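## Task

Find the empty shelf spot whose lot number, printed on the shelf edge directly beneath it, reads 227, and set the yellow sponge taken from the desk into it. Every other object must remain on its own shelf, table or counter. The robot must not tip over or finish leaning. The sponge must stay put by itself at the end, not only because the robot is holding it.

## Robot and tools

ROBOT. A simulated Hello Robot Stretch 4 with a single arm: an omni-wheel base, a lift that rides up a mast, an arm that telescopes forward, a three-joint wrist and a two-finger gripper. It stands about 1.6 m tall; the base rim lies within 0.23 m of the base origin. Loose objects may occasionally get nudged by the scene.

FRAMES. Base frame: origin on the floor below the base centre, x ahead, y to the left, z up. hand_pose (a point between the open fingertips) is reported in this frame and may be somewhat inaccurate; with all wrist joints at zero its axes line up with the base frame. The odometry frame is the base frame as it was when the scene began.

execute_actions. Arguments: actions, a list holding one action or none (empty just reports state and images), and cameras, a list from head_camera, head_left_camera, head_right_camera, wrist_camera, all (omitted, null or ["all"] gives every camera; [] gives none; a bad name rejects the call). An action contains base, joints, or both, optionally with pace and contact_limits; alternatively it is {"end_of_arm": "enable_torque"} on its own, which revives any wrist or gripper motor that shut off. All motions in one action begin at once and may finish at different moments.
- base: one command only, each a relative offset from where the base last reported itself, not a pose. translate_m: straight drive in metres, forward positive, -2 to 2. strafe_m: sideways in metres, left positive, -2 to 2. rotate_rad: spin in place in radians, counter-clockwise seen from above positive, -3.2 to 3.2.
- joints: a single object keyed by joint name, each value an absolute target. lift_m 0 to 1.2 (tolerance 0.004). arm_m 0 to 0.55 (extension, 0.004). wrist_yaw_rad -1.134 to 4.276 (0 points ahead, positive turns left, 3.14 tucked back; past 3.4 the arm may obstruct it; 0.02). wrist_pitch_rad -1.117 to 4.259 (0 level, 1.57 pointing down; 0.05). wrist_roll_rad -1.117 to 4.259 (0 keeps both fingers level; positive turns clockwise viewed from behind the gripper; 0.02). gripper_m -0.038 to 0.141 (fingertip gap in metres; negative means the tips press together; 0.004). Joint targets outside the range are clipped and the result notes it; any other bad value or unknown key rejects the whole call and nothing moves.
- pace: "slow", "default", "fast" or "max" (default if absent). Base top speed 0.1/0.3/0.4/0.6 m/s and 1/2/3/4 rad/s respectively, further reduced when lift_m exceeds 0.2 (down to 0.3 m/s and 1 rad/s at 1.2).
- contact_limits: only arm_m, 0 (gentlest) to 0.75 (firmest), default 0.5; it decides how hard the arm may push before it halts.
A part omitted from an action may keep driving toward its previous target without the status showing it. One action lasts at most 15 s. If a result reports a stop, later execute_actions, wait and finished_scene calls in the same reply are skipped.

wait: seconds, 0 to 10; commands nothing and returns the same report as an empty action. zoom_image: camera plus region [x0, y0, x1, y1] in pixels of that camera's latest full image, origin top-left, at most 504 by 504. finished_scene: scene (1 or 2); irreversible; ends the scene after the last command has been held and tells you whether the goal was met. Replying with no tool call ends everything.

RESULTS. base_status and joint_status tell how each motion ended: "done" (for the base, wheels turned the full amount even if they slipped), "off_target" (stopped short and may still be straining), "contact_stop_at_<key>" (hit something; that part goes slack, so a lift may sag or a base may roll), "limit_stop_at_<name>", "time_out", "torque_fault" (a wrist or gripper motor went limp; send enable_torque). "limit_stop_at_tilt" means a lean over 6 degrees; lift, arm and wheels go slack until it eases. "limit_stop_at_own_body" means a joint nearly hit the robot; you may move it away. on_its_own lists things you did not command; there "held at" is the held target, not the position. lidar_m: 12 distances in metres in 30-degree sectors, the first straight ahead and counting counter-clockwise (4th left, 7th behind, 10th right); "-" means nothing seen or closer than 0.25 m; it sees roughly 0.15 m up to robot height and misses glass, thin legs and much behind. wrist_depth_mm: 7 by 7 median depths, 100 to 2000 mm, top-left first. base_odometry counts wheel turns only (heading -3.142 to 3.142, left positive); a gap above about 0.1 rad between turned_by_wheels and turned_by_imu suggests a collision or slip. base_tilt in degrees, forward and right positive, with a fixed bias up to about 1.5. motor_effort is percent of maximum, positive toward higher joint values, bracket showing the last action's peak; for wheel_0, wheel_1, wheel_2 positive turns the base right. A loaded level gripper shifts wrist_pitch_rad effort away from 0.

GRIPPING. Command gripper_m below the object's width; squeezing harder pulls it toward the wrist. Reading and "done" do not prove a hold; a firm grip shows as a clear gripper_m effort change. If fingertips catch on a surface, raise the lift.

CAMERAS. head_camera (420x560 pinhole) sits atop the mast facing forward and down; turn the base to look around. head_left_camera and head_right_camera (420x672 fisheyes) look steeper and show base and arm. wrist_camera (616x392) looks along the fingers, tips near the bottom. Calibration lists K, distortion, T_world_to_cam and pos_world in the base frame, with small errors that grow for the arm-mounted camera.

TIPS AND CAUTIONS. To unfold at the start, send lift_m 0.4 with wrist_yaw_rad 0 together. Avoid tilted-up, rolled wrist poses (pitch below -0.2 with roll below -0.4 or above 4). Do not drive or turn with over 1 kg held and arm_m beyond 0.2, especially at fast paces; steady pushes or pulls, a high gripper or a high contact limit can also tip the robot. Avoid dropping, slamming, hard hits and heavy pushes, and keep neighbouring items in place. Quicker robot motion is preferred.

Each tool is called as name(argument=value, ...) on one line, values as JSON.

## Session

execute_actions(actions=[])

Scene clock: 0.00 s.
base_odometry: x=+0.000 y=+0.000 heading=+0.000 (m, m, rad; odometry frame)
turned_by_wheels: +0.000 (rad since the last result)
turned_by_imu: +0.000 (rad since the last result)
base_tilt: forward=+0.0 right=+1.1 (deg)
lidar_m: 0.86 0.97 1.71 1.23 0.70 0.62 0.62 0.74 1.25 1.26 1.47 1.59
base_status: not commanded
joint_positions: lift_m=+0.233 arm_m=-0.003 wrist_yaw_rad=+3.092 wrist_pitch_rad=+0.018 wrist_roll_rad=-0.005 gripper_m=+0.057
joint_status: not commanded
motor_effort: lift_m=+19 arm_m=+0 wrist_yaw_rad=-2 wrist_pitch_rad=-7 wrist_roll_rad=+1 gripper_m=-5 wheel_0=+0 wheel_1=+0 wheel_2=+0 (%)
hand_pose: x=-0.1154 y=+0.1016 z=+0.4056 quat_wxyz=(+0.025, -0.009, -0.003, +1.000) (m; base frame)
wrist_depth_mm: - 142 788 759 723 668 634 / - 120 163 759 715 661 634 / - 121 163 750 715 661 627 / 113 141 217 759 699 661 627 / 904 854 809 741 715 661 627 / 917 866 198 750 209 654 621 / 931 866 788 152 699 640 621
pictures: head_camera, head_left_camera, head_right_camera, wrist_camera
camera_calibration (this result's frames):
wrist_camera: T_world_to_cam=[[0.020361, 0.999299, 0.0314047, -0.109589], [-0.00374226, 0.0314872, -0.999497, 0.459444], [-0.999786, 0.0202332, 0.00438075, 0.102761], [0, 0, 0, 1]] pos_world=[0.10669, 0.0929667, 0.462205]
Images, in order (width x height): head_camera 420x560, head_left_camera 420x672, head_right_camera 420x672, wrist_camera 616x392.

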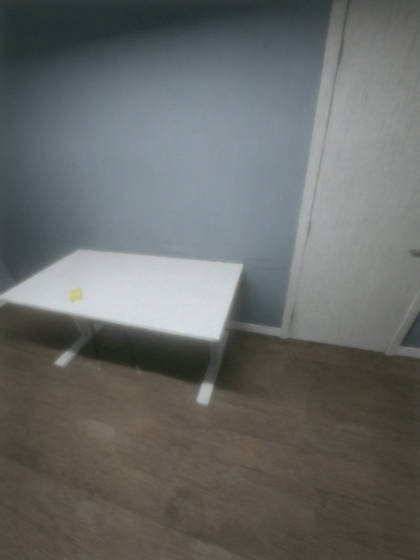

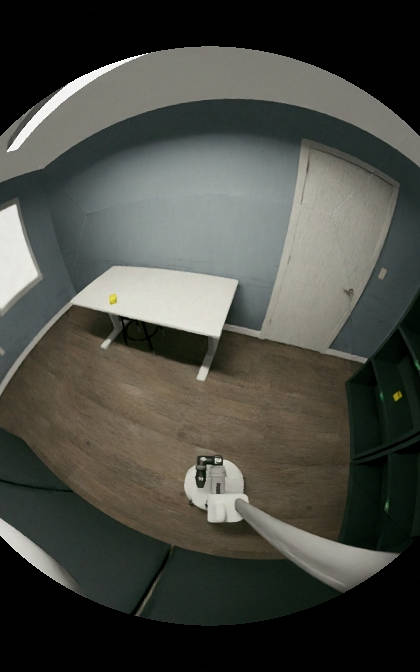

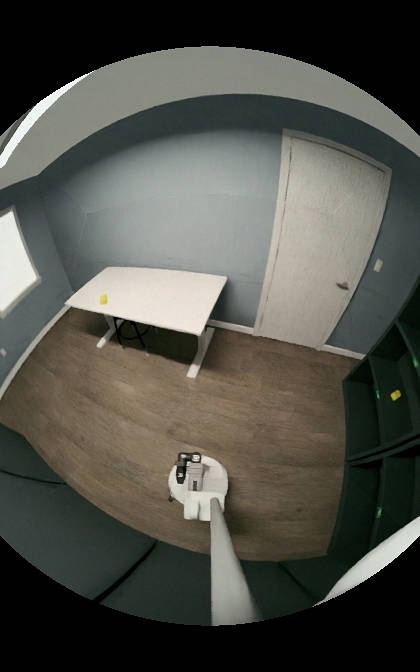

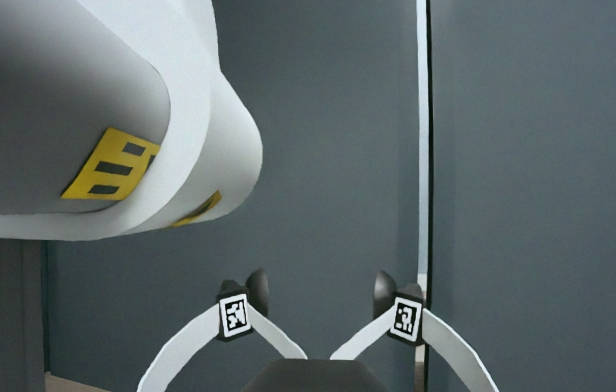

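execute_actions(actions=[{"base":{"rotate_rad":-1.85},"joints":{"lift_m":0.55,"wrist_yaw_rad":0,"gripper_m":0.14},"pace":"fast"}])

Scene clock: 3.10 s.
base_odometry: x=+0.000 y=+0.000 heading=-1.850 (m, m, rad; odometry frame)
turned_by_wheels: -1.850 (rad since the last result)
turned_by_imu: -1.821 (rad since the last result)
base_tilt: forward=+0.0 right=+1.1 (deg)
lidar_m: 1.25 1.30 1.66 0.90 0.85 1.18 3.01 0.90 0.63 0.58 0.63 0.90
base_status: done
joint_positions: lift_m=+0.550 arm_m=-0.002 wrist_yaw_rad=+0.000 wrist_pitch_rad=+0.018 wrist_roll_rad=-0.005 gripper_m=+0.140
joint_status: all done
motor_effort: lift_m=+23(30) arm_m=+0(1) wrist_yaw_rad=-1(6) wrist_pitch_rad=-6(6) wrist_roll_rad=+0(0) gripper_m=+1(4) wheel_0=-2(7) wheel_1=-2(9) wheel_2=-2(9) (%)
hand_pose: x=+0.4569 y=-0.0873 z=+0.7228 quat_wxyz=(+1.000, -0.003, +0.009, +0.000) (m; base frame)
wrist_depth_mm: 1430 1430 1229 1430 1397 1138 891 / 1537 1499 1255 1499 1464 1182 878 / 1366 1366 1098 1366 1336 1042 891 / 1537 1499 1255 1464 1464 1160 891 / 1537 1499 1281 1464 1464 1138 891 / 1537 1078 1042 1499 1118 212 878 / 1537 1499 1255 150 1499 1060 866
pictures: head_camera, head_left_camera, head_right_camera, wrist_camera
camera_calibration (this result's frames):
wrist_camera: T_world_to_cam=[[0.0293839, -0.999075, 0.0314042, -0.121071], [0.00526939, -0.0312625, -0.999497, 0.774991], [0.999554, 0.0295347, 0.0043459, -0.235287], [0, 0, 0, 1]] pos_world=[0.234656, -0.0897816, 0.779426]
Images, in order (width x height): head_camera 420x560, head_left_camera 420x672, head_right_camera 420x672, wrist_camera 616x392.

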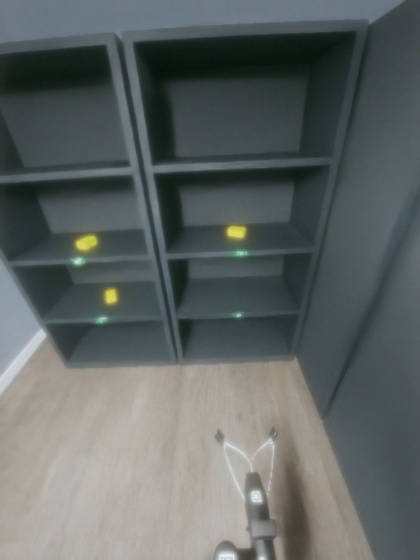

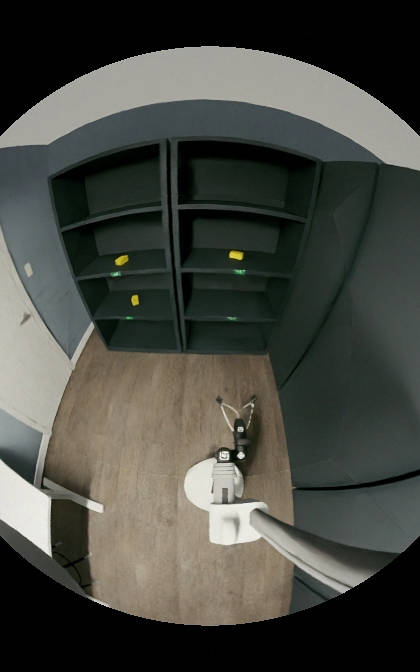

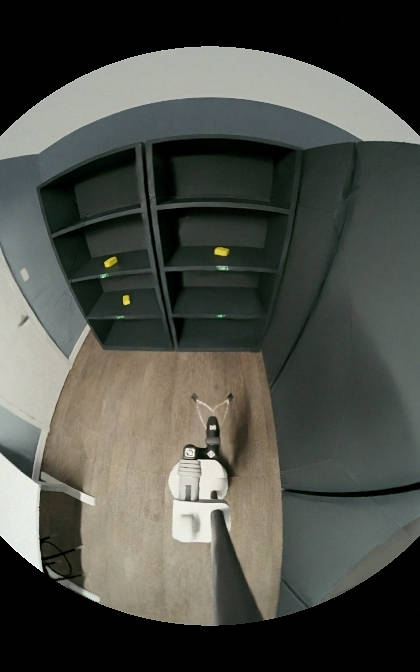

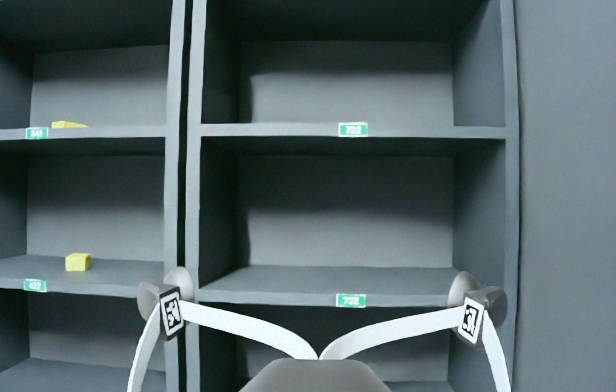

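zoom_image(camera="wrist_camera", region=[320, 285, 380, 315])

Region (320, 285, 380, 315) of wrist_camera's 616x392 image, scaled by 8.400.

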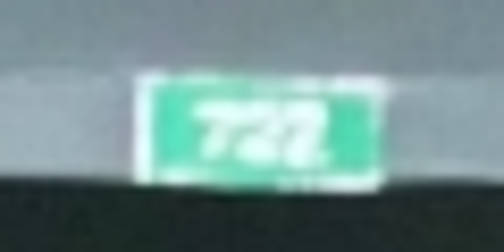

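execute_actions(actions=[{"base":{"rotate_rad":2.5},"joints":{"lift_m":0.75,"wrist_pitch_rad":0.3},"pace":"fast"}], cameras=["wrist_camera","head_camera"])

execute_actions(actions=[{"base":{"translate_m":0.55},"pace":"max"}], cameras=["wrist_camera","head_camera"])

Scene clock: 6.97 s.
base_odometry: x=+0.000 y=+0.000 heading=+0.650 (m, m, rad; odometry frame)
turned_by_wheels: +2.500 (rad since the last result)
turned_by_imu: +2.460 (rad since the last result)
base_tilt: forward=+0.0 right=+1.0 (deg)
lidar_m: 1.07 2.99 1.03 0.66 0.60 0.63 0.79 1.24 1.26 1.59 1.60 0.86
base_status: done
joint_positions: lift_m=+0.750 arm_m=-0.002 wrist_yaw_rad=+0.000 wrist_pitch_rad=+0.302 wrist_roll_rad=-0.005 gripper_m=+0.140
joint_status: all done
motor_effort: lift_m=+22(29) arm_m=+0(0) wrist_yaw_rad=-1(0) wrist_pitch_rad=-6(7) wrist_roll_rad=+1(0) gripper_m=+0(0) wheel_0=+1(7) wheel_1=+2(5) wheel_2=+2(11) (%)
hand_pose: x=+0.4439 y=-0.0874 z=+0.8422 quat_wxyz=(+0.989, -0.003, +0.150, +0.001) (m; base frame)
wrist_depth_mm: - - - - 1808 1430 1229 / - - - - 1808 1464 1255 / - - - 1863 1756 1430 1255 / - - - 1808 1008 917 904 / - - - - 1863 1537 634 / 1708 1537 1537 1756 1661 212 1336 / 1366 1336 1430 150 1336 1366 1308
pictures: head_camera, wrist_camera
camera_calibration (this result's frames):
wrist_camera: T_world_to_cam=[[0.036866, -0.999078, 0.0220197, -0.119904], [-0.274993, -0.0313263, -0.960936, 0.98634], [0.960739, 0.0293705, -0.275895, 0.0304315], [0, 0, 0, 1]] pos_world=[0.246421, -0.0897893, 0.958846]
Images, in order (width x height): head_camera 420x560, wrist_camera 616x392.

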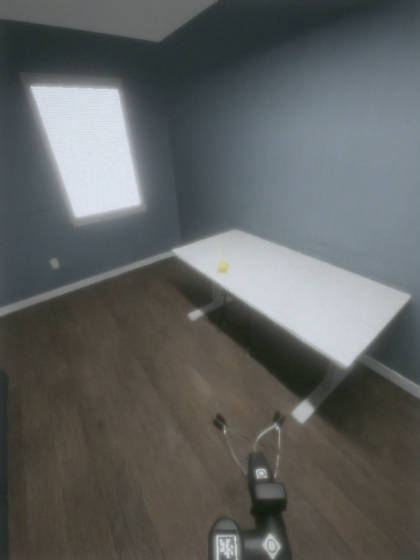

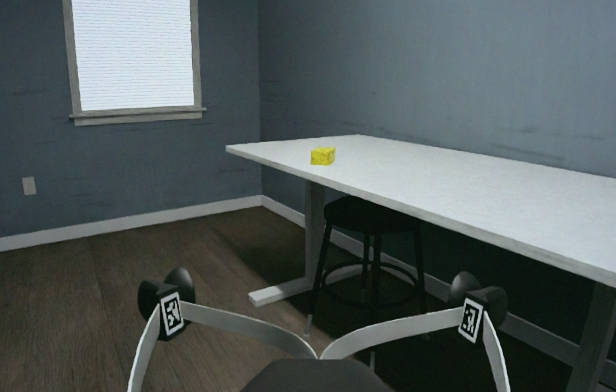

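Scene clock: 9.70 s.
base_odometry: x=+0.438 y=+0.333 heading=+0.650 (m, m, rad; odometry frame)
turned_by_wheels: +0.000 (rad since the last result)
turned_by_imu: -0.002 (rad since the last result)
base_tilt: forward=+0.0 right=+1.0 (deg)
lidar_m: 0.65 2.51 1.55 1.03 0.93 0.96 1.22 1.69 1.71 1.37 0.50 0.51
base_status: done
joint_positions: lift_m=+0.750 arm_m=-0.002 wrist_yaw_rad=+0.000 wrist_pitch_rad=+0.302 wrist_roll_rad=-0.005 gripper_m=+0.140
joint_status: not commanded
motor_effort: lift_m=+22(22) arm_m=+0(0) wrist_yaw_rad=+1(0) wrist_pitch_rad=-6(5) wrist_roll_rad=+0(0) gripper_m=-2(1) wheel_0=+0(5) wheel_1=+0(4) wheel_2=+2(12) (%)
hand_pose: x=+0.4439 y=-0.0874 z=+0.8423 quat_wxyz=(+0.989, -0.003, +0.150, +0.000) (m; base frame)
wrist_depth_mm: 1863 - - 1863 1397 1098 946 / 1921 - - 1863 1430 1160 960 / 1983 - - 1808 1430 1160 976 / - - 1118 904 891 904 904 / - - - 640 597 585 585 / 1661 1576 1537 1366 462 211 430 / 1397 1366 1366 150 1281 359 353
pictures: head_camera, wrist_camera
camera_calibration (this result's frames):
wrist_camera: T_world_to_cam=[[0.0367061, -0.999084, 0.0220185, -0.119878], [-0.275028, -0.0312821, -0.960927, 0.986384], [0.960735, 0.0292162, -0.275924, 0.0304731], [0, 0, 0, 1]] pos_world=[0.246407, -0.0898018, 0.958891]
Images, in order (width x height): head_camera 420x560, wrist_camera 616x392.

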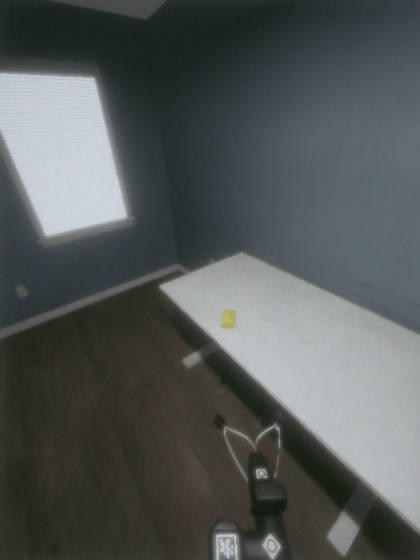

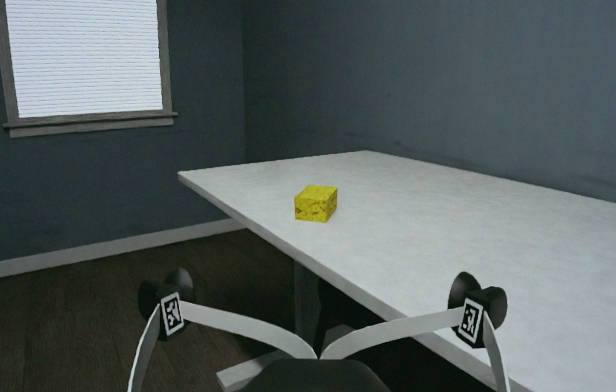

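execute_actions(actions=[{"base":{"translate_m":0.15},"joints":{"lift_m":0.675,"arm_m":0.3},"pace":"fast"}], cameras=["wrist_camera","head_camera"])

Scene clock: 12.77 s.
base_odometry: x=+0.557 y=+0.424 heading=+0.650 (m, m, rad; odometry frame)
turned_by_wheels: +0.000 (rad since the last result)
turned_by_imu: +0.000 (rad since the last result)
base_tilt: forward=-0.1 right=+1.0 (deg)
lidar_m: 0.73 1.18 1.71 1.12 1.02 1.05 1.33 1.80 1.83 0.45 0.41 0.41
base_status: done
joint_positions: lift_m=+0.675 arm_m=+0.299 wrist_yaw_rad=+0.000 wrist_pitch_rad=+0.302 wrist_roll_rad=-0.005 gripper_m=+0.140
joint_status: all done
motor_effort: lift_m=+17(16) arm_m=+8(8) wrist_yaw_rad=+1(2) wrist_pitch_rad=-5(7) wrist_roll_rad=+0(0) gripper_m=-1(0) wheel_0=+0(6) wheel_1=+1(6) wheel_2=+1(12) (%)
hand_pose: x=+0.7449 y=-0.0874 z=+0.7677 quat_wxyz=(+0.989, -0.003, +0.150, +0.001) (m; base frame)
wrist_depth_mm: 1576 1756 1863 1366 1060 831 715 / 1618 1808 1921 1430 1078 866 723 / 1661 1808 - 1430 1042 891 750 / 1756 621 621 609 615 615 621 / 1756 436 407 304 410 407 402 / 1537 334 274 274 303 211 296 / 1281 1182 244 150 239 235 242
pictures: head_camera, wrist_camera
camera_calibration (this result's frames):
wrist_camera: T_world_to_cam=[[0.0368776, -0.999077, 0.0220189, -0.129367], [-0.275012, -0.0313293, -0.96093, 0.997543], [0.960733, 0.0293813, -0.275914, -0.27933], [0, 0, 0, 1]] pos_world=[0.547469, -0.0897884, 0.884347]
Images, in order (width x height): head_camera 420x560, wrist_camera 616x392.

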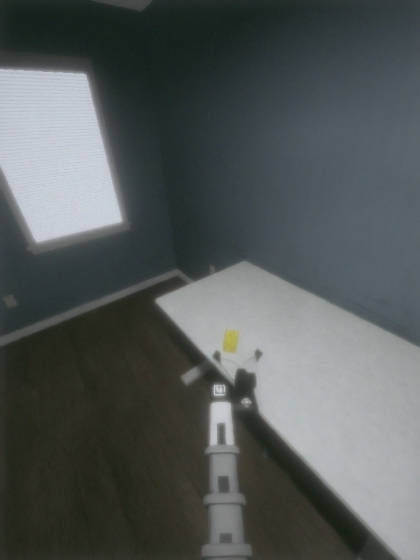

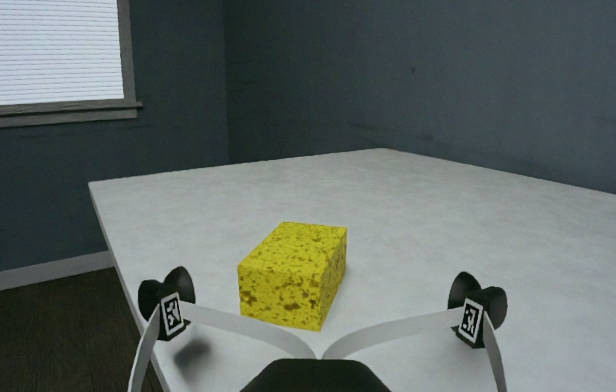

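execute_actions(actions=[{"base":{"strafe_m":0.072},"joints":{"wrist_yaw_rad":-0.2,"lift_m":0.655},"pace":"fast"}], cameras=["wrist_camera"])

execute_actions(actions=[{"joints":{"arm_m":0.405,"lift_m":0.646},"pace":"fast"}], cameras=["wrist_camera"])

Scene clock: 14.80 s.
base_odometry: x=+0.514 y=+0.481 heading=+0.650 (m, m, rad; odometry frame)
turned_by_wheels: +0.000 (rad since the last result)
turned_by_imu: +0.000 (rad since the last result)
base_tilt: forward=+0.0 right=+1.1 (deg)
lidar_m: 0.74 2.35 1.60 1.07 0.96 0.98 1.27 1.86 1.88 0.51 0.44 0.47
base_status: done
joint_positions: lift_m=+0.655 arm_m=+0.299 wrist_yaw_rad=-0.200 wrist_pitch_rad=+0.302 wrist_roll_rad=-0.005 gripper_m=+0.140
joint_status: all done
motor_effort: lift_m=+17(18) arm_m=+8(8) wrist_yaw_rad=+0(2) wrist_pitch_rad=-6(6) wrist_roll_rad=-1(1) gripper_m=+1(1) wheel_0=+1(10) wheel_1=-1(14) wheel_2=+0(1) (%)
hand_pose: x=+0.7221 y=-0.1403 z=+0.7477 quat_wxyz=(+0.984, +0.012, +0.150, -0.098) (m; base frame)
wrist_depth_mm: 1618 1808 1464 1160 960 820 715 / 1661 1921 1576 1205 991 842 741 / 1708 1921 1537 1138 960 831 750 / 609 544 544 549 544 544 549 / 1756 357 355 287 357 357 355 / 1499 1366 241 267 267 212 260 / 1255 1229 221 150 211 207 -
pictures: wrist_camera
camera_calibration (this result's frames):
wrist_camera: T_world_to_cam=[[-0.16232, -0.986493, 0.0220171, -0.0354045], [-0.275803, 0.0239351, -0.960916, 0.978661], [0.947409, -0.162048, -0.275963, -0.278589], [0, 0, 0, 1]] pos_world=[0.528109, -0.103495, 0.86431]
Images, in order (width x height): wrist_camera 616x392.

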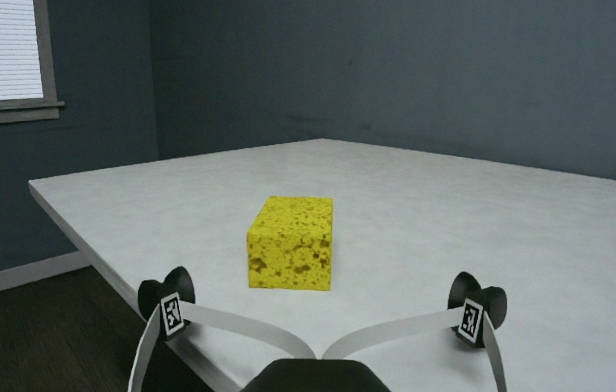

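Scene clock: 15.93 s.
base_odometry: x=+0.514 y=+0.481 heading=+0.650 (m, m, rad; odometry frame)
turned_by_wheels: +0.000 (rad since the last result)
turned_by_imu: +0.000 (rad since the last result)
base_tilt: forward=+0.0 right=+1.1 (deg)
lidar_m: 0.77 2.33 1.63 1.06 0.96 0.99 1.27 1.85 1.88 0.53 0.45 0.47
base_status: not commanded
joint_positions: lift_m=+0.646 arm_m=+0.404 wrist_yaw_rad=-0.200 wrist_pitch_rad=+0.302 wrist_roll_rad=-0.005 gripper_m=+0.140
joint_status: all done
motor_effort: lift_m=+17(17) arm_m=+9(6) wrist_yaw_rad=+0(4) wrist_pitch_rad=-6(6) wrist_roll_rad=+0(1) gripper_m=-2(1) wheel_0=+1(1) wheel_1=-2(2) wheel_2=+0(1) (%)
hand_pose: x=+0.8270 y=-0.1403 z=+0.7387 quat_wxyz=(+0.984, +0.012, +0.150, -0.098) (m; base frame)
wrist_depth_mm: 1499 1708 1397 1078 904 741 676 / 1576 1756 1430 1098 917 768 676 / 1661 1808 1464 1078 891 778 691 / 508 508 512 508 512 508 512 / 330 334 338 229 338 334 330 / 257 223 198 181 188 212 244 / 707 195 197 150 196 195 -
pictures: wrist_camera
camera_calibration (this result's frames):
wrist_camera: T_world_to_cam=[[-0.162343, -0.986489, 0.0220155, -0.0181596], [-0.275841, 0.0239497, -0.960905, 0.998995], [0.947395, -0.162069, -0.276002, -0.380438], [0, 0, 0, 1]] pos_world=[0.63304, -0.103497, 0.855338]
Images, in order (width x height): wrist_camera 616x392.

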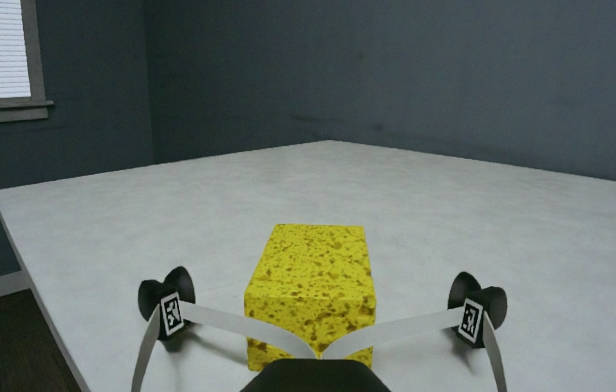

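execute_actions(actions=[{"joints":{"gripper_m":0.02}}], cameras=["wrist_camera"])

execute_actions(actions=[{"joints":{"lift_m":0.71},"pace":"fast"}], cameras=["wrist_camera"])

Scene clock: 18.50 s.
base_odometry: x=+0.514 y=+0.481 heading=+0.650 (m, m, rad; odometry frame)
turned_by_wheels: +0.000 (rad since the last result)
turned_by_imu: +0.000 (rad since the last result)
base_tilt: forward=+0.0 right=+1.1 (deg)
lidar_m: 0.78 2.32 1.61 1.06 0.95 0.97 1.26 1.85 1.89 0.51 0.46 0.46
base_status: not commanded
joint_positions: lift_m=+0.646 arm_m=+0.404 wrist_yaw_rad=-0.200 wrist_pitch_rad=+0.302 wrist_roll_rad=-0.005 gripper_m=+0.020
joint_status: all done
motor_effort: lift_m=+16(17) arm_m=+8(8) wrist_yaw_rad=-1(2) wrist_pitch_rad=-5(6) wrist_roll_rad=+1(0) gripper_m=-19(21) wheel_0=+2(1) wheel_1=-2(1) wheel_2=+0(1) (%)
hand_pose: x=+0.8270 y=-0.1403 z=+0.7387 quat_wxyz=(+0.984, +0.012, +0.150, -0.098) (m; base frame)
wrist_depth_mm: 1576 1708 1366 1060 891 750 668 / 1576 1756 1464 1118 917 768 676 / 1661 1808 1430 1060 891 778 699 / 512 512 512 508 512 512 508 / 327 332 334 219 315 336 332 / 257 246 185 170 180 247 245 / 707 187 196 171 179 185 -
pictures: wrist_camera
camera_calibration (this result's frames):
wrist_camera: T_world_to_cam=[[-0.162343, -0.986489, 0.0220155, -0.0181595], [-0.275841, 0.0239497, -0.960905, 0.998996], [0.947395, -0.162069, -0.276002, -0.380438], [0, 0, 0, 1]] pos_world=[0.63304, -0.103497, 0.855338]
Images, in order (width x height): wrist_camera 616x392.

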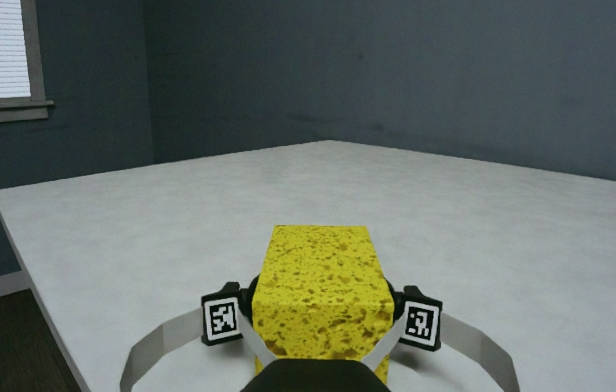

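Scene clock: 19.50 s.
base_odometry: x=+0.514 y=+0.481 heading=+0.650 (m, m, rad; odometry frame)
turned_by_wheels: +0.000 (rad since the last result)
turned_by_imu: +0.000 (rad since the last result)
base_tilt: forward=+0.0 right=+1.1 (deg)
lidar_m: 0.61 2.34 1.61 1.08 0.95 0.99 1.24 1.85 1.88 0.51 0.45 0.46
base_status: not commanded
joint_positions: lift_m=+0.710 arm_m=+0.404 wrist_yaw_rad=-0.200 wrist_pitch_rad=+0.302 wrist_roll_rad=-0.005 gripper_m=+0.020
joint_status: all done
motor_effort: lift_m=+23(23) arm_m=+8(8) wrist_yaw_rad=-1(1) wrist_pitch_rad=-5(6) wrist_roll_rad=+1(1) gripper_m=-17(18) wheel_0=+1(1) wheel_1=-2(2) wheel_2=-1(0) (%)
hand_pose: x=+0.8270 y=-0.1403 z=+0.8021 quat_wxyz=(+0.984, +0.012, +0.150, -0.098) (m; base frame)
wrist_depth_mm: 1537 1708 1366 1060 891 750 668 / 1576 1808 1397 1118 917 768 676 / 1618 1863 1464 1160 946 788 699 / 1661 1808 741 741 741 750 699 / 484 484 488 220 466 484 480 / 357 359 186 170 181 359 357 / 304 273 286 172 178 271 291
pictures: wrist_camera
camera_calibration (this result's frames):
wrist_camera: T_world_to_cam=[[-0.162341, -0.986489, 0.0220115, -0.0195535], [-0.275943, 0.0239704, -0.960875, 1.05999], [0.947365, -0.162063, -0.276106, -0.362822], [0, 0, 0, 1]] pos_world=[0.633047, -0.103498, 0.91877]
Images, in order (width x height): wrist_camera 616x392.

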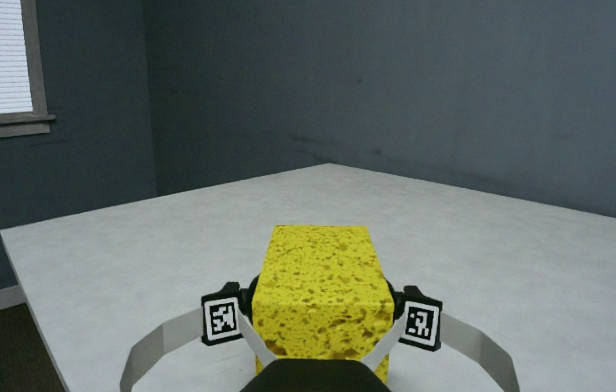

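execute_actions(actions=[{"base":{"rotate_rad":0.97},"joints":{"arm_m":0.0,"wrist_yaw_rad":0},"pace":"fast"}], cameras=["head_camera","head_left_camera"])

Scene clock: 22.37 s.
base_odometry: x=+0.514 y=+0.481 heading=+1.620 (m, m, rad; odometry frame)
turned_by_wheels: +0.970 (rad since the last result)
turned_by_imu: +0.955 (rad since the last result)
base_tilt: forward=-0.1 right=+1.1 (deg)
lidar_m: 2.42 1.11 0.97 0.99 1.21 1.85 1.88 0.52 0.46 0.47 0.58 1.11
base_status: done
joint_positions: lift_m=+0.710 arm_m=+0.001 wrist_yaw_rad=+0.000 wrist_pitch_rad=+0.302 wrist_roll_rad=-0.005 gripper_m=+0.020
joint_status: all done
motor_effort: lift_m=+23(23) arm_m=-9(7) wrist_yaw_rad=-1(6) wrist_pitch_rad=-7(7) wrist_roll_rad=+0(1) gripper_m=-18(18) wheel_0=+0(8) wheel_1=+0(13) wheel_2=-1(7) (%)
hand_pose: x=+0.4478 y=-0.0875 z=+0.8021 quat_wxyz=(+0.989, -0.003, +0.151, +0.000) (m; base frame)
wrist_depth_mm: 960 1138 - - 1983 1756 1708 / 960 1205 - - - 1808 1756 / 976 1229 - - - 1921 1808 / 1008 1281 - - - - 1808 / 1025 1308 - 219 - - 1863 / 1008 1255 185 170 181 1618 1618 / 1025 1229 1308 171 179 1229 1308
pictures: head_camera, head_left_camera
Images, in order (width x height): head_camera 420x560, head_left_camera 420x672.

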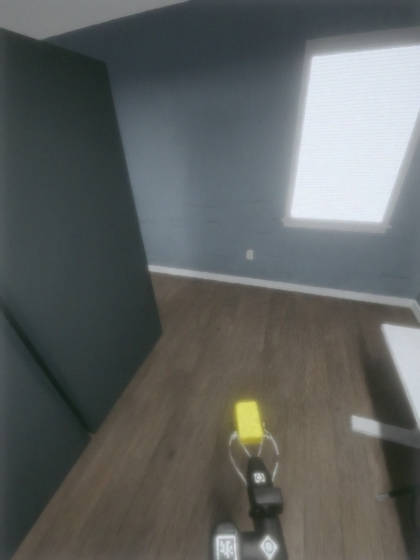

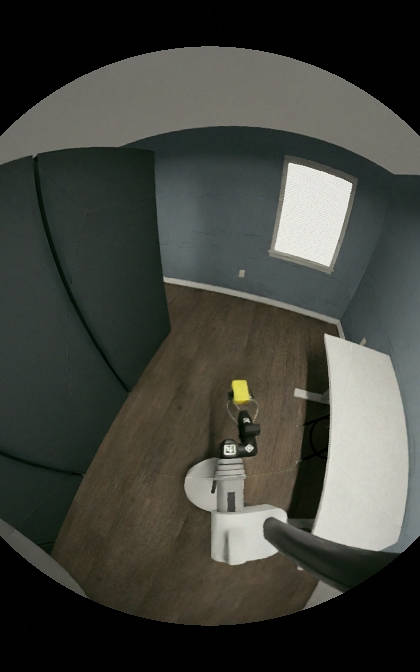

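execute_actions(actions=[{"base":{"translate_m":1.8},"joints":{"lift_m":0.2},"pace":"max"}], cameras=[])

execute_actions(actions=[{"base":{"rotate_rad":1.15},"pace":"fast"}], cameras=["head_camera","head_left_camera"])

Scene clock: 28.87 s.
base_odometry: x=+0.425 y=+2.279 heading=+1.620 (m, m, rad; odometry frame)
turned_by_wheels: +0.000 (rad since the last result)
turned_by_imu: -0.005 (rad since the last result)
base_tilt: forward=+0.0 right=+1.1 (deg)
lidar_m: 0.66 0.83 1.55 0.53 0.49 0.96 1.97 1.19 1.22 1.21 0.78 0.66
base_status: done
joint_positions: lift_m=+0.200 arm_m=+0.001 wrist_yaw_rad=+0.000 wrist_pitch_rad=+0.302 wrist_roll_rad=-0.005 gripper_m=+0.020
joint_status: all done
motor_effort: lift_m=+18(19) arm_m=-8(8) wrist_yaw_rad=+0(2) wrist_pitch_rad=-6(7) wrist_roll_rad=+0(0) gripper_m=-18(18) wheel_0=-1(4) wheel_1=+0(8) wheel_2=+1(11) (%)
hand_pose: x=+0.4477 y=-0.0874 z=+0.2925 quat_wxyz=(+0.989, -0.003, +0.151, +0.000) (m; base frame)
wrist_depth_mm: 591 530 484 436 404 370 349 / 615 554 496 455 418 384 359 / 640 574 517 473 436 397 375 / 683 603 544 492 449 410 382 / 723 640 564 220 452 427 399 / 723 661 186 169 181 436 413 / 597 559 574 172 178 433 427
pictures: none
No camera images: the call's "cameras" was empty. Leave "cameras" out to get every camera's image.

Scene clock: 30.40 s.
base_odometry: x=+0.425 y=+2.279 heading=+2.770 (m, m, rad; odometry frame)
turned_by_wheels: +1.150 (rad since the last result)
turned_by_imu: +1.132 (rad since the last result)
base_tilt: forward=+0.0 right=+1.1 (deg)
lidar_m: 1.87 0.48 0.53 1.20 1.65 1.20 1.67 1.07 0.74 0.66 0.68 0.88
base_status: done
joint_positions: lift_m=+0.200 arm_m=+0.001 wrist_yaw_rad=+0.000 wrist_pitch_rad=+0.302 wrist_roll_rad=-0.005 gripper_m=+0.020
joint_status: not commanded
motor_effort: lift_m=+19(18) arm_m=-8(8) wrist_yaw_rad=+0(2) wrist_pitch_rad=-6(6) wrist_roll_rad=+0(1) gripper_m=-18(20) wheel_0=+1(8) wheel_1=-1(11) wheel_2=+1(10) (%)
hand_pose: x=+0.4477 y=-0.0874 z=+0.2925 quat_wxyz=(+0.989, -0.003, +0.151, +0.000) (m; base frame)
wrist_depth_mm: 1464 1537 1499 1537 1537 1138 842 / 1537 1576 1537 1576 1537 1160 820 / 1618 1618 1618 1661 1618 1138 842 / 1229 1537 1537 1537 1537 1182 831 / 661 976 1008 219 946 991 831 / 640 732 185 169 181 741 723 / 580 559 591 171 178 554 597
pictures: head_camera, head_left_camera
Images, in order (width x height): head_camera 420x560, head_left_camera 420x672.

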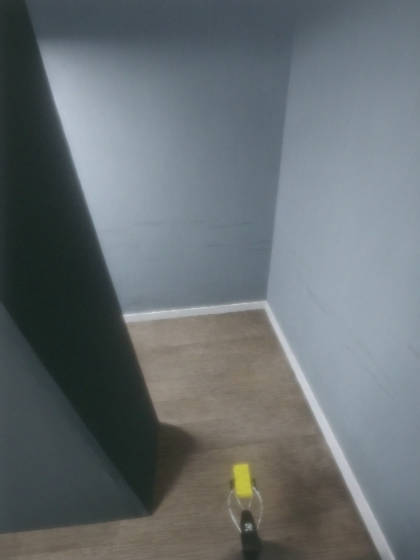

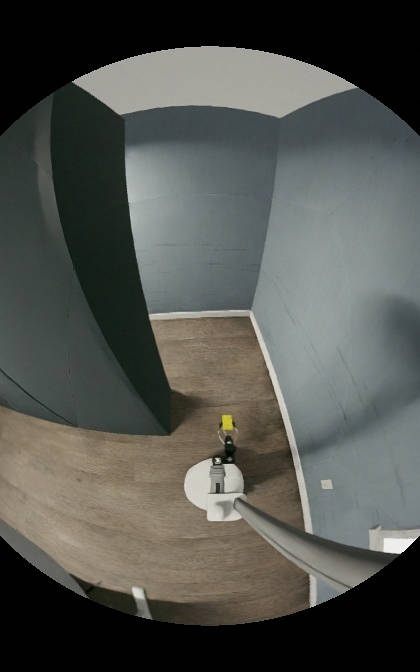

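execute_actions(actions=[{"base":{"translate_m":1.25},"pace":"max"}], cameras=[])

execute_actions(actions=[{"base":{"rotate_rad":1.7},"pace":"fast"}])

Scene clock: 34.80 s.
base_odometry: x=-0.740 y=+2.732 heading=+2.770 (m, m, rad; odometry frame)
turned_by_wheels: +0.000 (rad since the last result)
turned_by_imu: -0.003 (rad since the last result)
base_tilt: forward=+0.0 right=+1.1 (deg)
lidar_m: 0.61 0.64 0.84 1.84 0.54 0.55 2.75 0.91 0.60 0.54 0.58 0.68
base_status: done
joint_positions: lift_m=+0.200 arm_m=+0.001 wrist_yaw_rad=+0.000 wrist_pitch_rad=+0.302 wrist_roll_rad=-0.005 gripper_m=+0.020
joint_status: not commanded
motor_effort: lift_m=+18(18) arm_m=-8(8) wrist_yaw_rad=-1(1) wrist_pitch_rad=-6(7) wrist_roll_rad=+1(0) gripper_m=-20(20) wheel_0=-1(10) wheel_1=-2(12) wheel_2=+1(14) (%)
hand_pose: x=+0.4477 y=-0.0874 z=+0.2925 quat_wxyz=(+0.989, -0.003, +0.151, +0.000) (m; base frame)
wrist_depth_mm: 370 375 379 382 384 389 394 / 382 387 392 394 399 402 402 / 399 402 407 413 413 421 421 / 415 418 424 427 430 436 442 / 436 436 442 219 445 455 462 / 452 452 186 170 181 477 480 / 462 466 469 171 179 480 496
pictures: none
No camera images: the call's "cameras" was empty. Leave "cameras" out to get every camera's image.

Scene clock: 36.60 s.
base_odometry: x=-0.740 y=+2.732 heading=-1.813 (m, m, rad; odometry frame)
turned_by_wheels: +1.700 (rad since the last result)
turned_by_imu: +1.673 (rad since the last result)
base_tilt: forward=+0.0 right=+1.1 (deg)
lidar_m: 1.24 0.54 0.62 1.89 0.78 0.58 0.55 0.59 0.66 0.61 0.67 0.93
base_status: done
joint_positions: lift_m=+0.200 arm_m=+0.001 wrist_yaw_rad=+0.000 wrist_pitch_rad=+0.302 wrist_roll_rad=-0.005 gripper_m=+0.020
joint_status: not commanded
motor_effort: lift_m=+19(19) arm_m=-8(8) wrist_yaw_rad=-1(1) wrist_pitch_rad=-7(6) wrist_roll_rad=+0(0) gripper_m=-18(21) wheel_0=+1(4) wheel_1=+1(9) wheel_2=+1(10) (%)
hand_pose: x=+0.4478 y=-0.0874 z=+0.2925 quat_wxyz=(+0.989, -0.003, +0.151, +0.000) (m; base frame)
wrist_depth_mm: 591 904 1863 - - 1464 1008 / 1078 1060 1921 - - 1537 991 / 1118 1118 - - - 1537 991 / 1098 1118 1397 1537 1576 1366 976 / 798 878 1025 218 946 1008 917 / 627 707 185 170 181 741 732 / 564 559 585 171 179 554 597
pictures: head_camera, head_left_camera, head_right_camera, wrist_camera
camera_calibration (this result's frames):
wrist_camera: T_world_to_cam=[[0.0368056, -0.99908, 0.0220022, -0.107928], [-0.275283, -0.0313017, -0.960853, 0.459229], [0.960658, 0.029308, -0.276182, -0.124848], [0, 0, 0, 1]] pos_world=[0.250327, -0.0897947, 0.409146]
Images, in order (width x height): head_camera 420x560, head_left_camera 420x672, head_right_camera 420x672, wrist_camera 616x392.

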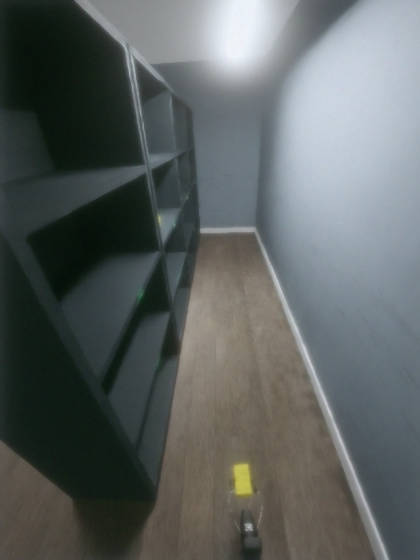

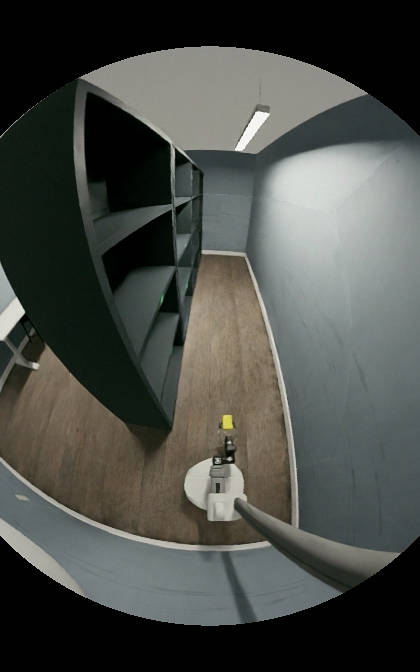

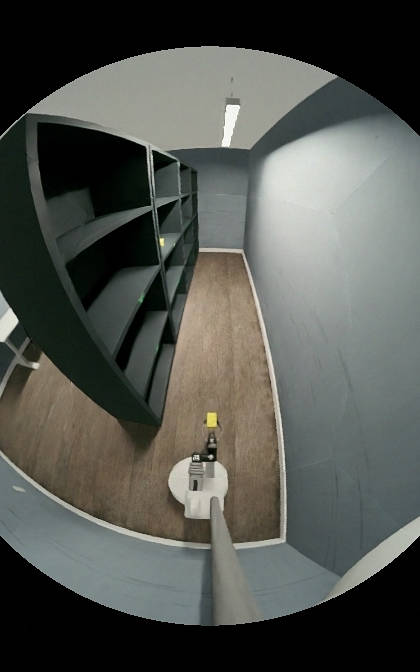

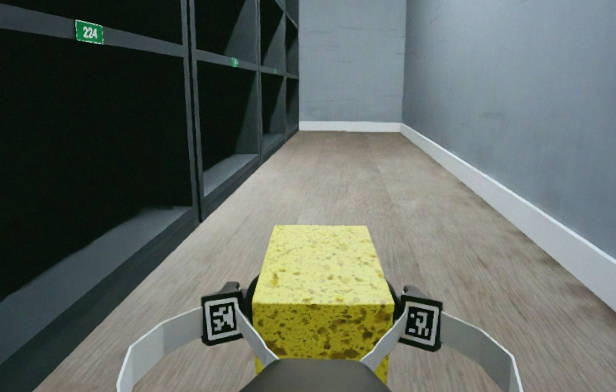

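execute_actions(actions=[{"base":{"strafe_m":-0.27},"joints":{"lift_m":0.6,"wrist_yaw_rad":0.5,"wrist_pitch_rad":0.1},"pace":"max"}], cameras=["wrist_camera","head_left_camera"])

Scene clock: 39.47 s.
base_odometry: x=-1.002 y=+2.797 heading=-1.813 (m, m, rad; odometry frame)
turned_by_wheels: +0.000 (rad since the last result)
turned_by_imu: +0.000 (rad since the last result)
base_tilt: forward=+0.0 right=+1.1 (deg)
lidar_m: 1.65 0.85 0.74 2.01 0.79 0.58 0.54 0.49 0.36 0.34 0.37 0.53
base_status: done
joint_positions: lift_m=+0.600 arm_m=+0.001 wrist_yaw_rad=+0.500 wrist_pitch_rad=+0.102 wrist_roll_rad=-0.005 gripper_m=+0.020
joint_status: all done
motor_effort: lift_m=+22(26) arm_m=-8(8) wrist_yaw_rad=+0(6) wrist_pitch_rad=-7(15) wrist_roll_rad=+1(1) gripper_m=-19(18) wheel_0=+1(16) wheel_1=+1(11) wheel_2=+1(0) (%)
hand_pose: x=+0.4661 y=+0.0608 z=+0.7486 quat_wxyz=(+0.968, -0.015, +0.049, +0.247) (m; base frame)
wrist_depth_mm: 960 1138 1336 1255 1921 - - / 654 809 1336 1255 - - - / 946 1138 1336 1255 - - - / 991 1182 1397 1281 - - - / 1008 1160 1336 219 - - - / 759 788 186 170 181 - - / 603 1078 1366 171 179 1464 1576
pictures: head_left_camera, wrist_camera
camera_calibration (this result's frames):
wrist_camera: T_world_to_cam=[[0.506532, -0.861739, 0.0288438, -0.202974], [-0.0542624, -0.0652465, -0.996393, 0.832852], [0.860512, 0.50314, -0.0798094, -0.149962], [0, 0, 0, 1]] pos_world=[0.277049, -0.0451181, 0.823734]
Images, in order (width x height): head_left_camera 420x672, wrist_camera 616x392.

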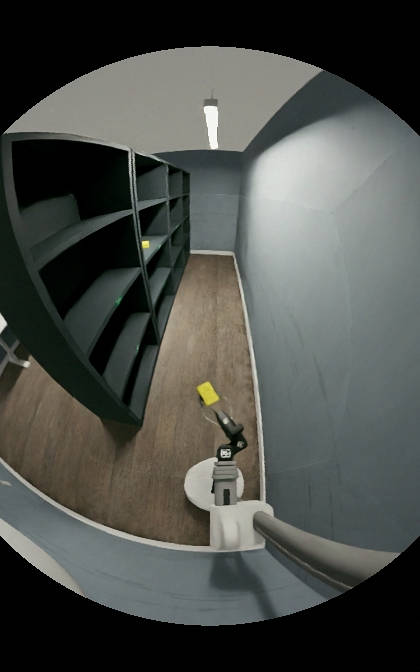

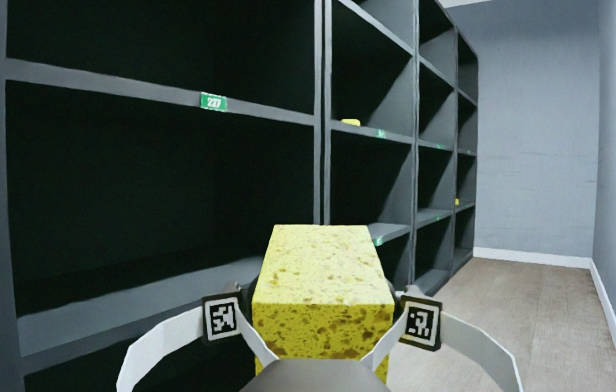

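zoom_image(camera="wrist_camera", region=[185, 85, 245, 120])

Region (185, 85, 245, 120) of wrist_camera's 616x392 image, scaled by 8.400; it fills the top 294 rows of this view, and the rest is white.

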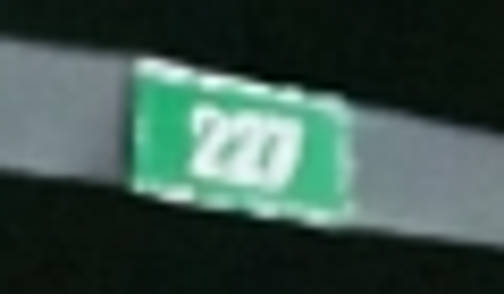

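execute_actions(actions=[{"base":{"translate_m":0.81},"joints":{"lift_m":0.74,"wrist_yaw_rad":0,"wrist_pitch_rad":0.3},"pace":"max"}], cameras=[])

execute_actions(actions=[{"base":{"rotate_rad":1.53},"pace":"fast"}], cameras=["wrist_camera","head_camera"])

Scene clock: 43.90 s.
base_odometry: x=-1.196 y=+2.010 heading=-1.812 (m, m, rad; odometry frame)
turned_by_wheels: +0.000 (rad since the last result)
turned_by_imu: -0.002 (rad since the last result)
base_tilt: forward=+0.0 right=+1.1 (deg)
lidar_m: 1.75 0.82 0.61 0.57 0.60 1.42 1.37 0.56 0.39 0.36 0.38 0.57
base_status: done
joint_positions: lift_m=+0.740 arm_m=+0.001 wrist_yaw_rad=+0.000 wrist_pitch_rad=+0.302 wrist_roll_rad=-0.005 gripper_m=+0.020
joint_status: all done
motor_effort: lift_m=+22(24) arm_m=-8(8) wrist_yaw_rad=+0(6) wrist_pitch_rad=-7(5) wrist_roll_rad=+0(1) gripper_m=-19(18) wheel_0=-1(5) wheel_1=+0(12) wheel_2=+2(13) (%)
hand_pose: x=+0.4477 y=-0.0874 z=+0.8322 quat_wxyz=(+0.989, -0.003, +0.150, +0.000) (m; base frame)
wrist_depth_mm: 1160 1205 - - - 854 574 / 1205 1229 - - - 878 569 / 1255 1229 - - - 878 569 / 1281 1281 - - - 866 564 / 1008 1397 - 220 1537 866 559 / 1366 1430 185 169 181 759 549 / 1255 1229 1336 171 179 640 559
pictures: none
No camera images: the call's "cameras" was empty. Leave "cameras" out to get every camera's image.

Scene clock: 45.80 s.
base_odometry: x=-1.196 y=+2.010 heading=-0.283 (m, m, rad; odometry frame)
turned_by_wheels: +1.530 (rad since the last result)
turned_by_imu: +1.505 (rad since the last result)
base_tilt: forward=+0.0 right=+1.1 (deg)
lidar_m: 0.56 0.58 1.43 1.37 0.57 0.40 0.38 0.40 0.53 1.52 0.84 0.60
base_status: done
joint_positions: lift_m=+0.740 arm_m=+0.001 wrist_yaw_rad=+0.000 wrist_pitch_rad=+0.302 wrist_roll_rad=-0.005 gripper_m=+0.020
joint_status: not commanded
motor_effort: lift_m=+22(22) arm_m=-8(8) wrist_yaw_rad=+0(0) wrist_pitch_rad=-6(6) wrist_roll_rad=+1(0) gripper_m=-20(18) wheel_0=+0(3) wheel_1=-1(6) wheel_2=-1(8) (%)
hand_pose: x=+0.4477 y=-0.0874 z=+0.8322 quat_wxyz=(+0.989, -0.003, +0.150, +0.000) (m; base frame)
wrist_depth_mm: 569 750 750 741 732 723 668 / 349 347 418 488 402 329 329 / 580 809 798 798 798 778 654 / 591 831 854 831 820 809 661 / 585 842 866 219 854 842 654 / 574 732 185 170 181 741 634 / 574 569 597 171 178 559 585
pictures: head_camera, wrist_camera
camera_calibration (this result's frames):
wrist_camera: T_world_to_cam=[[0.0367431, -0.999082, 0.0220032, -0.11979], [-0.275197, -0.0312827, -0.960879, 0.977784], [0.960685, 0.0292504, -0.276094, 0.0241721], [0, 0, 0, 1]] pos_world=[0.250263, -0.0897995, 0.948842]
Images, in order (width x height): head_camera 420x560, wrist_camera 616x392.

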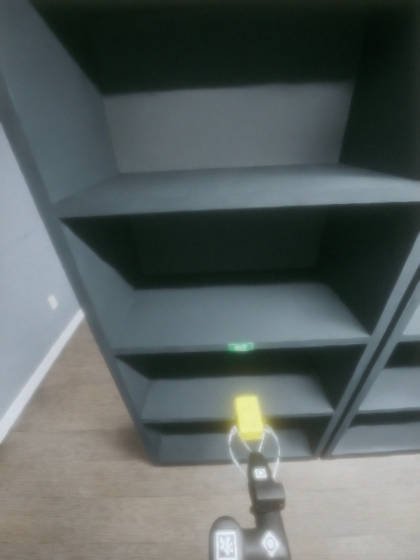

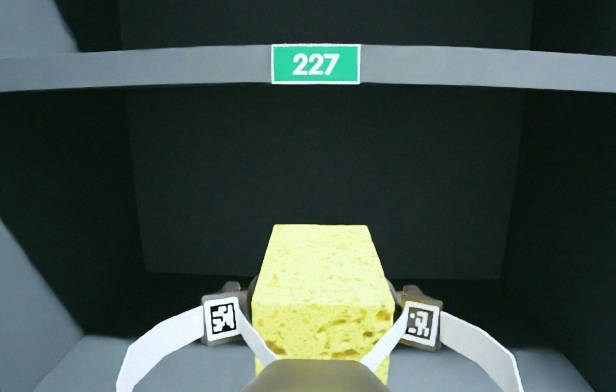

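execute_actions(actions=[{"joints":{"lift_m":0.945},"pace":"fast"}], cameras=[])

execute_actions(actions=[{"joints":{"arm_m":0.3},"pace":"fast","contact_limits":{"arm_m":0.3}}], cameras=["wrist_camera"])

Scene clock: 48.10 s.
base_odometry: x=-1.196 y=+2.010 heading=-0.283 (m, m, rad; odometry frame)
turned_by_wheels: +0.000 (rad since the last result)
turned_by_imu: +0.000 (rad since the last result)
base_tilt: forward=+0.0 right=+1.1 (deg)
lidar_m: 0.56 0.59 1.43 1.36 0.56 0.39 0.36 0.40 0.55 1.51 0.83 0.58
base_status: not commanded
joint_positions: lift_m=+0.945 arm_m=+0.001 wrist_yaw_rad=+0.000 wrist_pitch_rad=+0.302 wrist_roll_rad=-0.005 gripper_m=+0.020
joint_status: all done
motor_effort: lift_m=+23(20) arm_m=-8(8) wrist_yaw_rad=-2(1) wrist_pitch_rad=-6(7) wrist_roll_rad=+0(0) gripper_m=-19(20) wheel_0=+0(0) wheel_1=-1(1) wheel_2=-1(1) (%)
hand_pose: x=+0.4477 y=-0.0874 z=+1.0371 quat_wxyz=(+0.989, -0.003, +0.150, +0.000) (m; base frame)
wrist_depth_mm: 569 759 741 750 732 723 661 / 574 768 778 778 759 750 654 / 585 809 809 798 788 788 654 / 559 621 621 621 621 621 597 / 404 404 404 220 387 407 404 / 580 778 186 170 181 809 627 / 580 723 891 171 179 732 647
pictures: none
No camera images: the call's "cameras" was empty. Leave "cameras" out to get every camera's image.

Scene clock: 49.80 s.
base_odometry: x=-1.196 y=+2.010 heading=-0.283 (m, m, rad; odometry frame)
turned_by_wheels: +0.000 (rad since the last result)
turned_by_imu: +0.000 (rad since the last result)
base_tilt: forward=+0.0 right=+1.0 (deg)
lidar_m: 0.56 0.61 1.42 1.37 0.56 0.40 0.38 0.39 0.55 1.49 0.86 0.57
base_status: not commanded
joint_positions: lift_m=+0.945 arm_m=+0.299 wrist_yaw_rad=+0.000 wrist_pitch_rad=+0.302 wrist_roll_rad=-0.005 gripper_m=+0.020
joint_status: all done
motor_effort: lift_m=+23(24) arm_m=+8(7) wrist_yaw_rad=+0(2) wrist_pitch_rad=-6(7) wrist_roll_rad=-1(0) gripper_m=-20(20) wheel_0=+0(0) wheel_1=-1(1) wheel_2=-1(1) (%)
contact_limits: arm_m 0.3
hand_pose: x=+0.7449 y=-0.0874 z=+1.0371 quat_wxyz=(+0.989, -0.003, +0.150, +0.001) (m; base frame)
wrist_depth_mm: 484 480 477 473 466 462 459 / 508 504 496 488 484 477 469 / 530 521 512 512 504 496 488 / 539 535 525 530 521 517 504 / 394 402 407 220 382 404 399 / 293 296 185 170 181 296 293 / 238 225 236 171 179 223 240
pictures: wrist_camera
camera_calibration (this result's frames):
wrist_camera: T_world_to_cam=[[0.0368323, -0.999079, 0.0220041, -0.135261], [-0.275169, -0.0313074, -0.960886, 1.25647], [0.96069, 0.0293368, -0.276069, -0.204774], [0, 0, 0, 1]] pos_world=[0.547448, -0.0897925, 1.15377]
Images, in order (width x height): wrist_camera 616x392.

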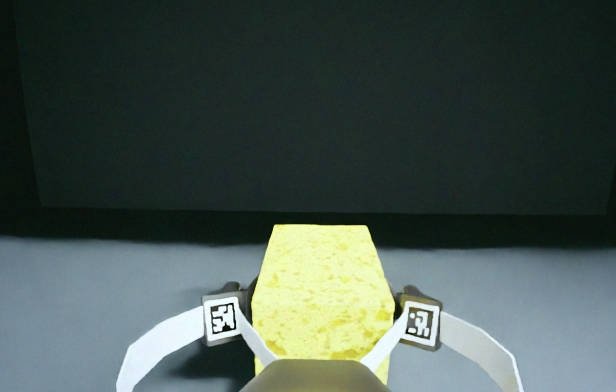

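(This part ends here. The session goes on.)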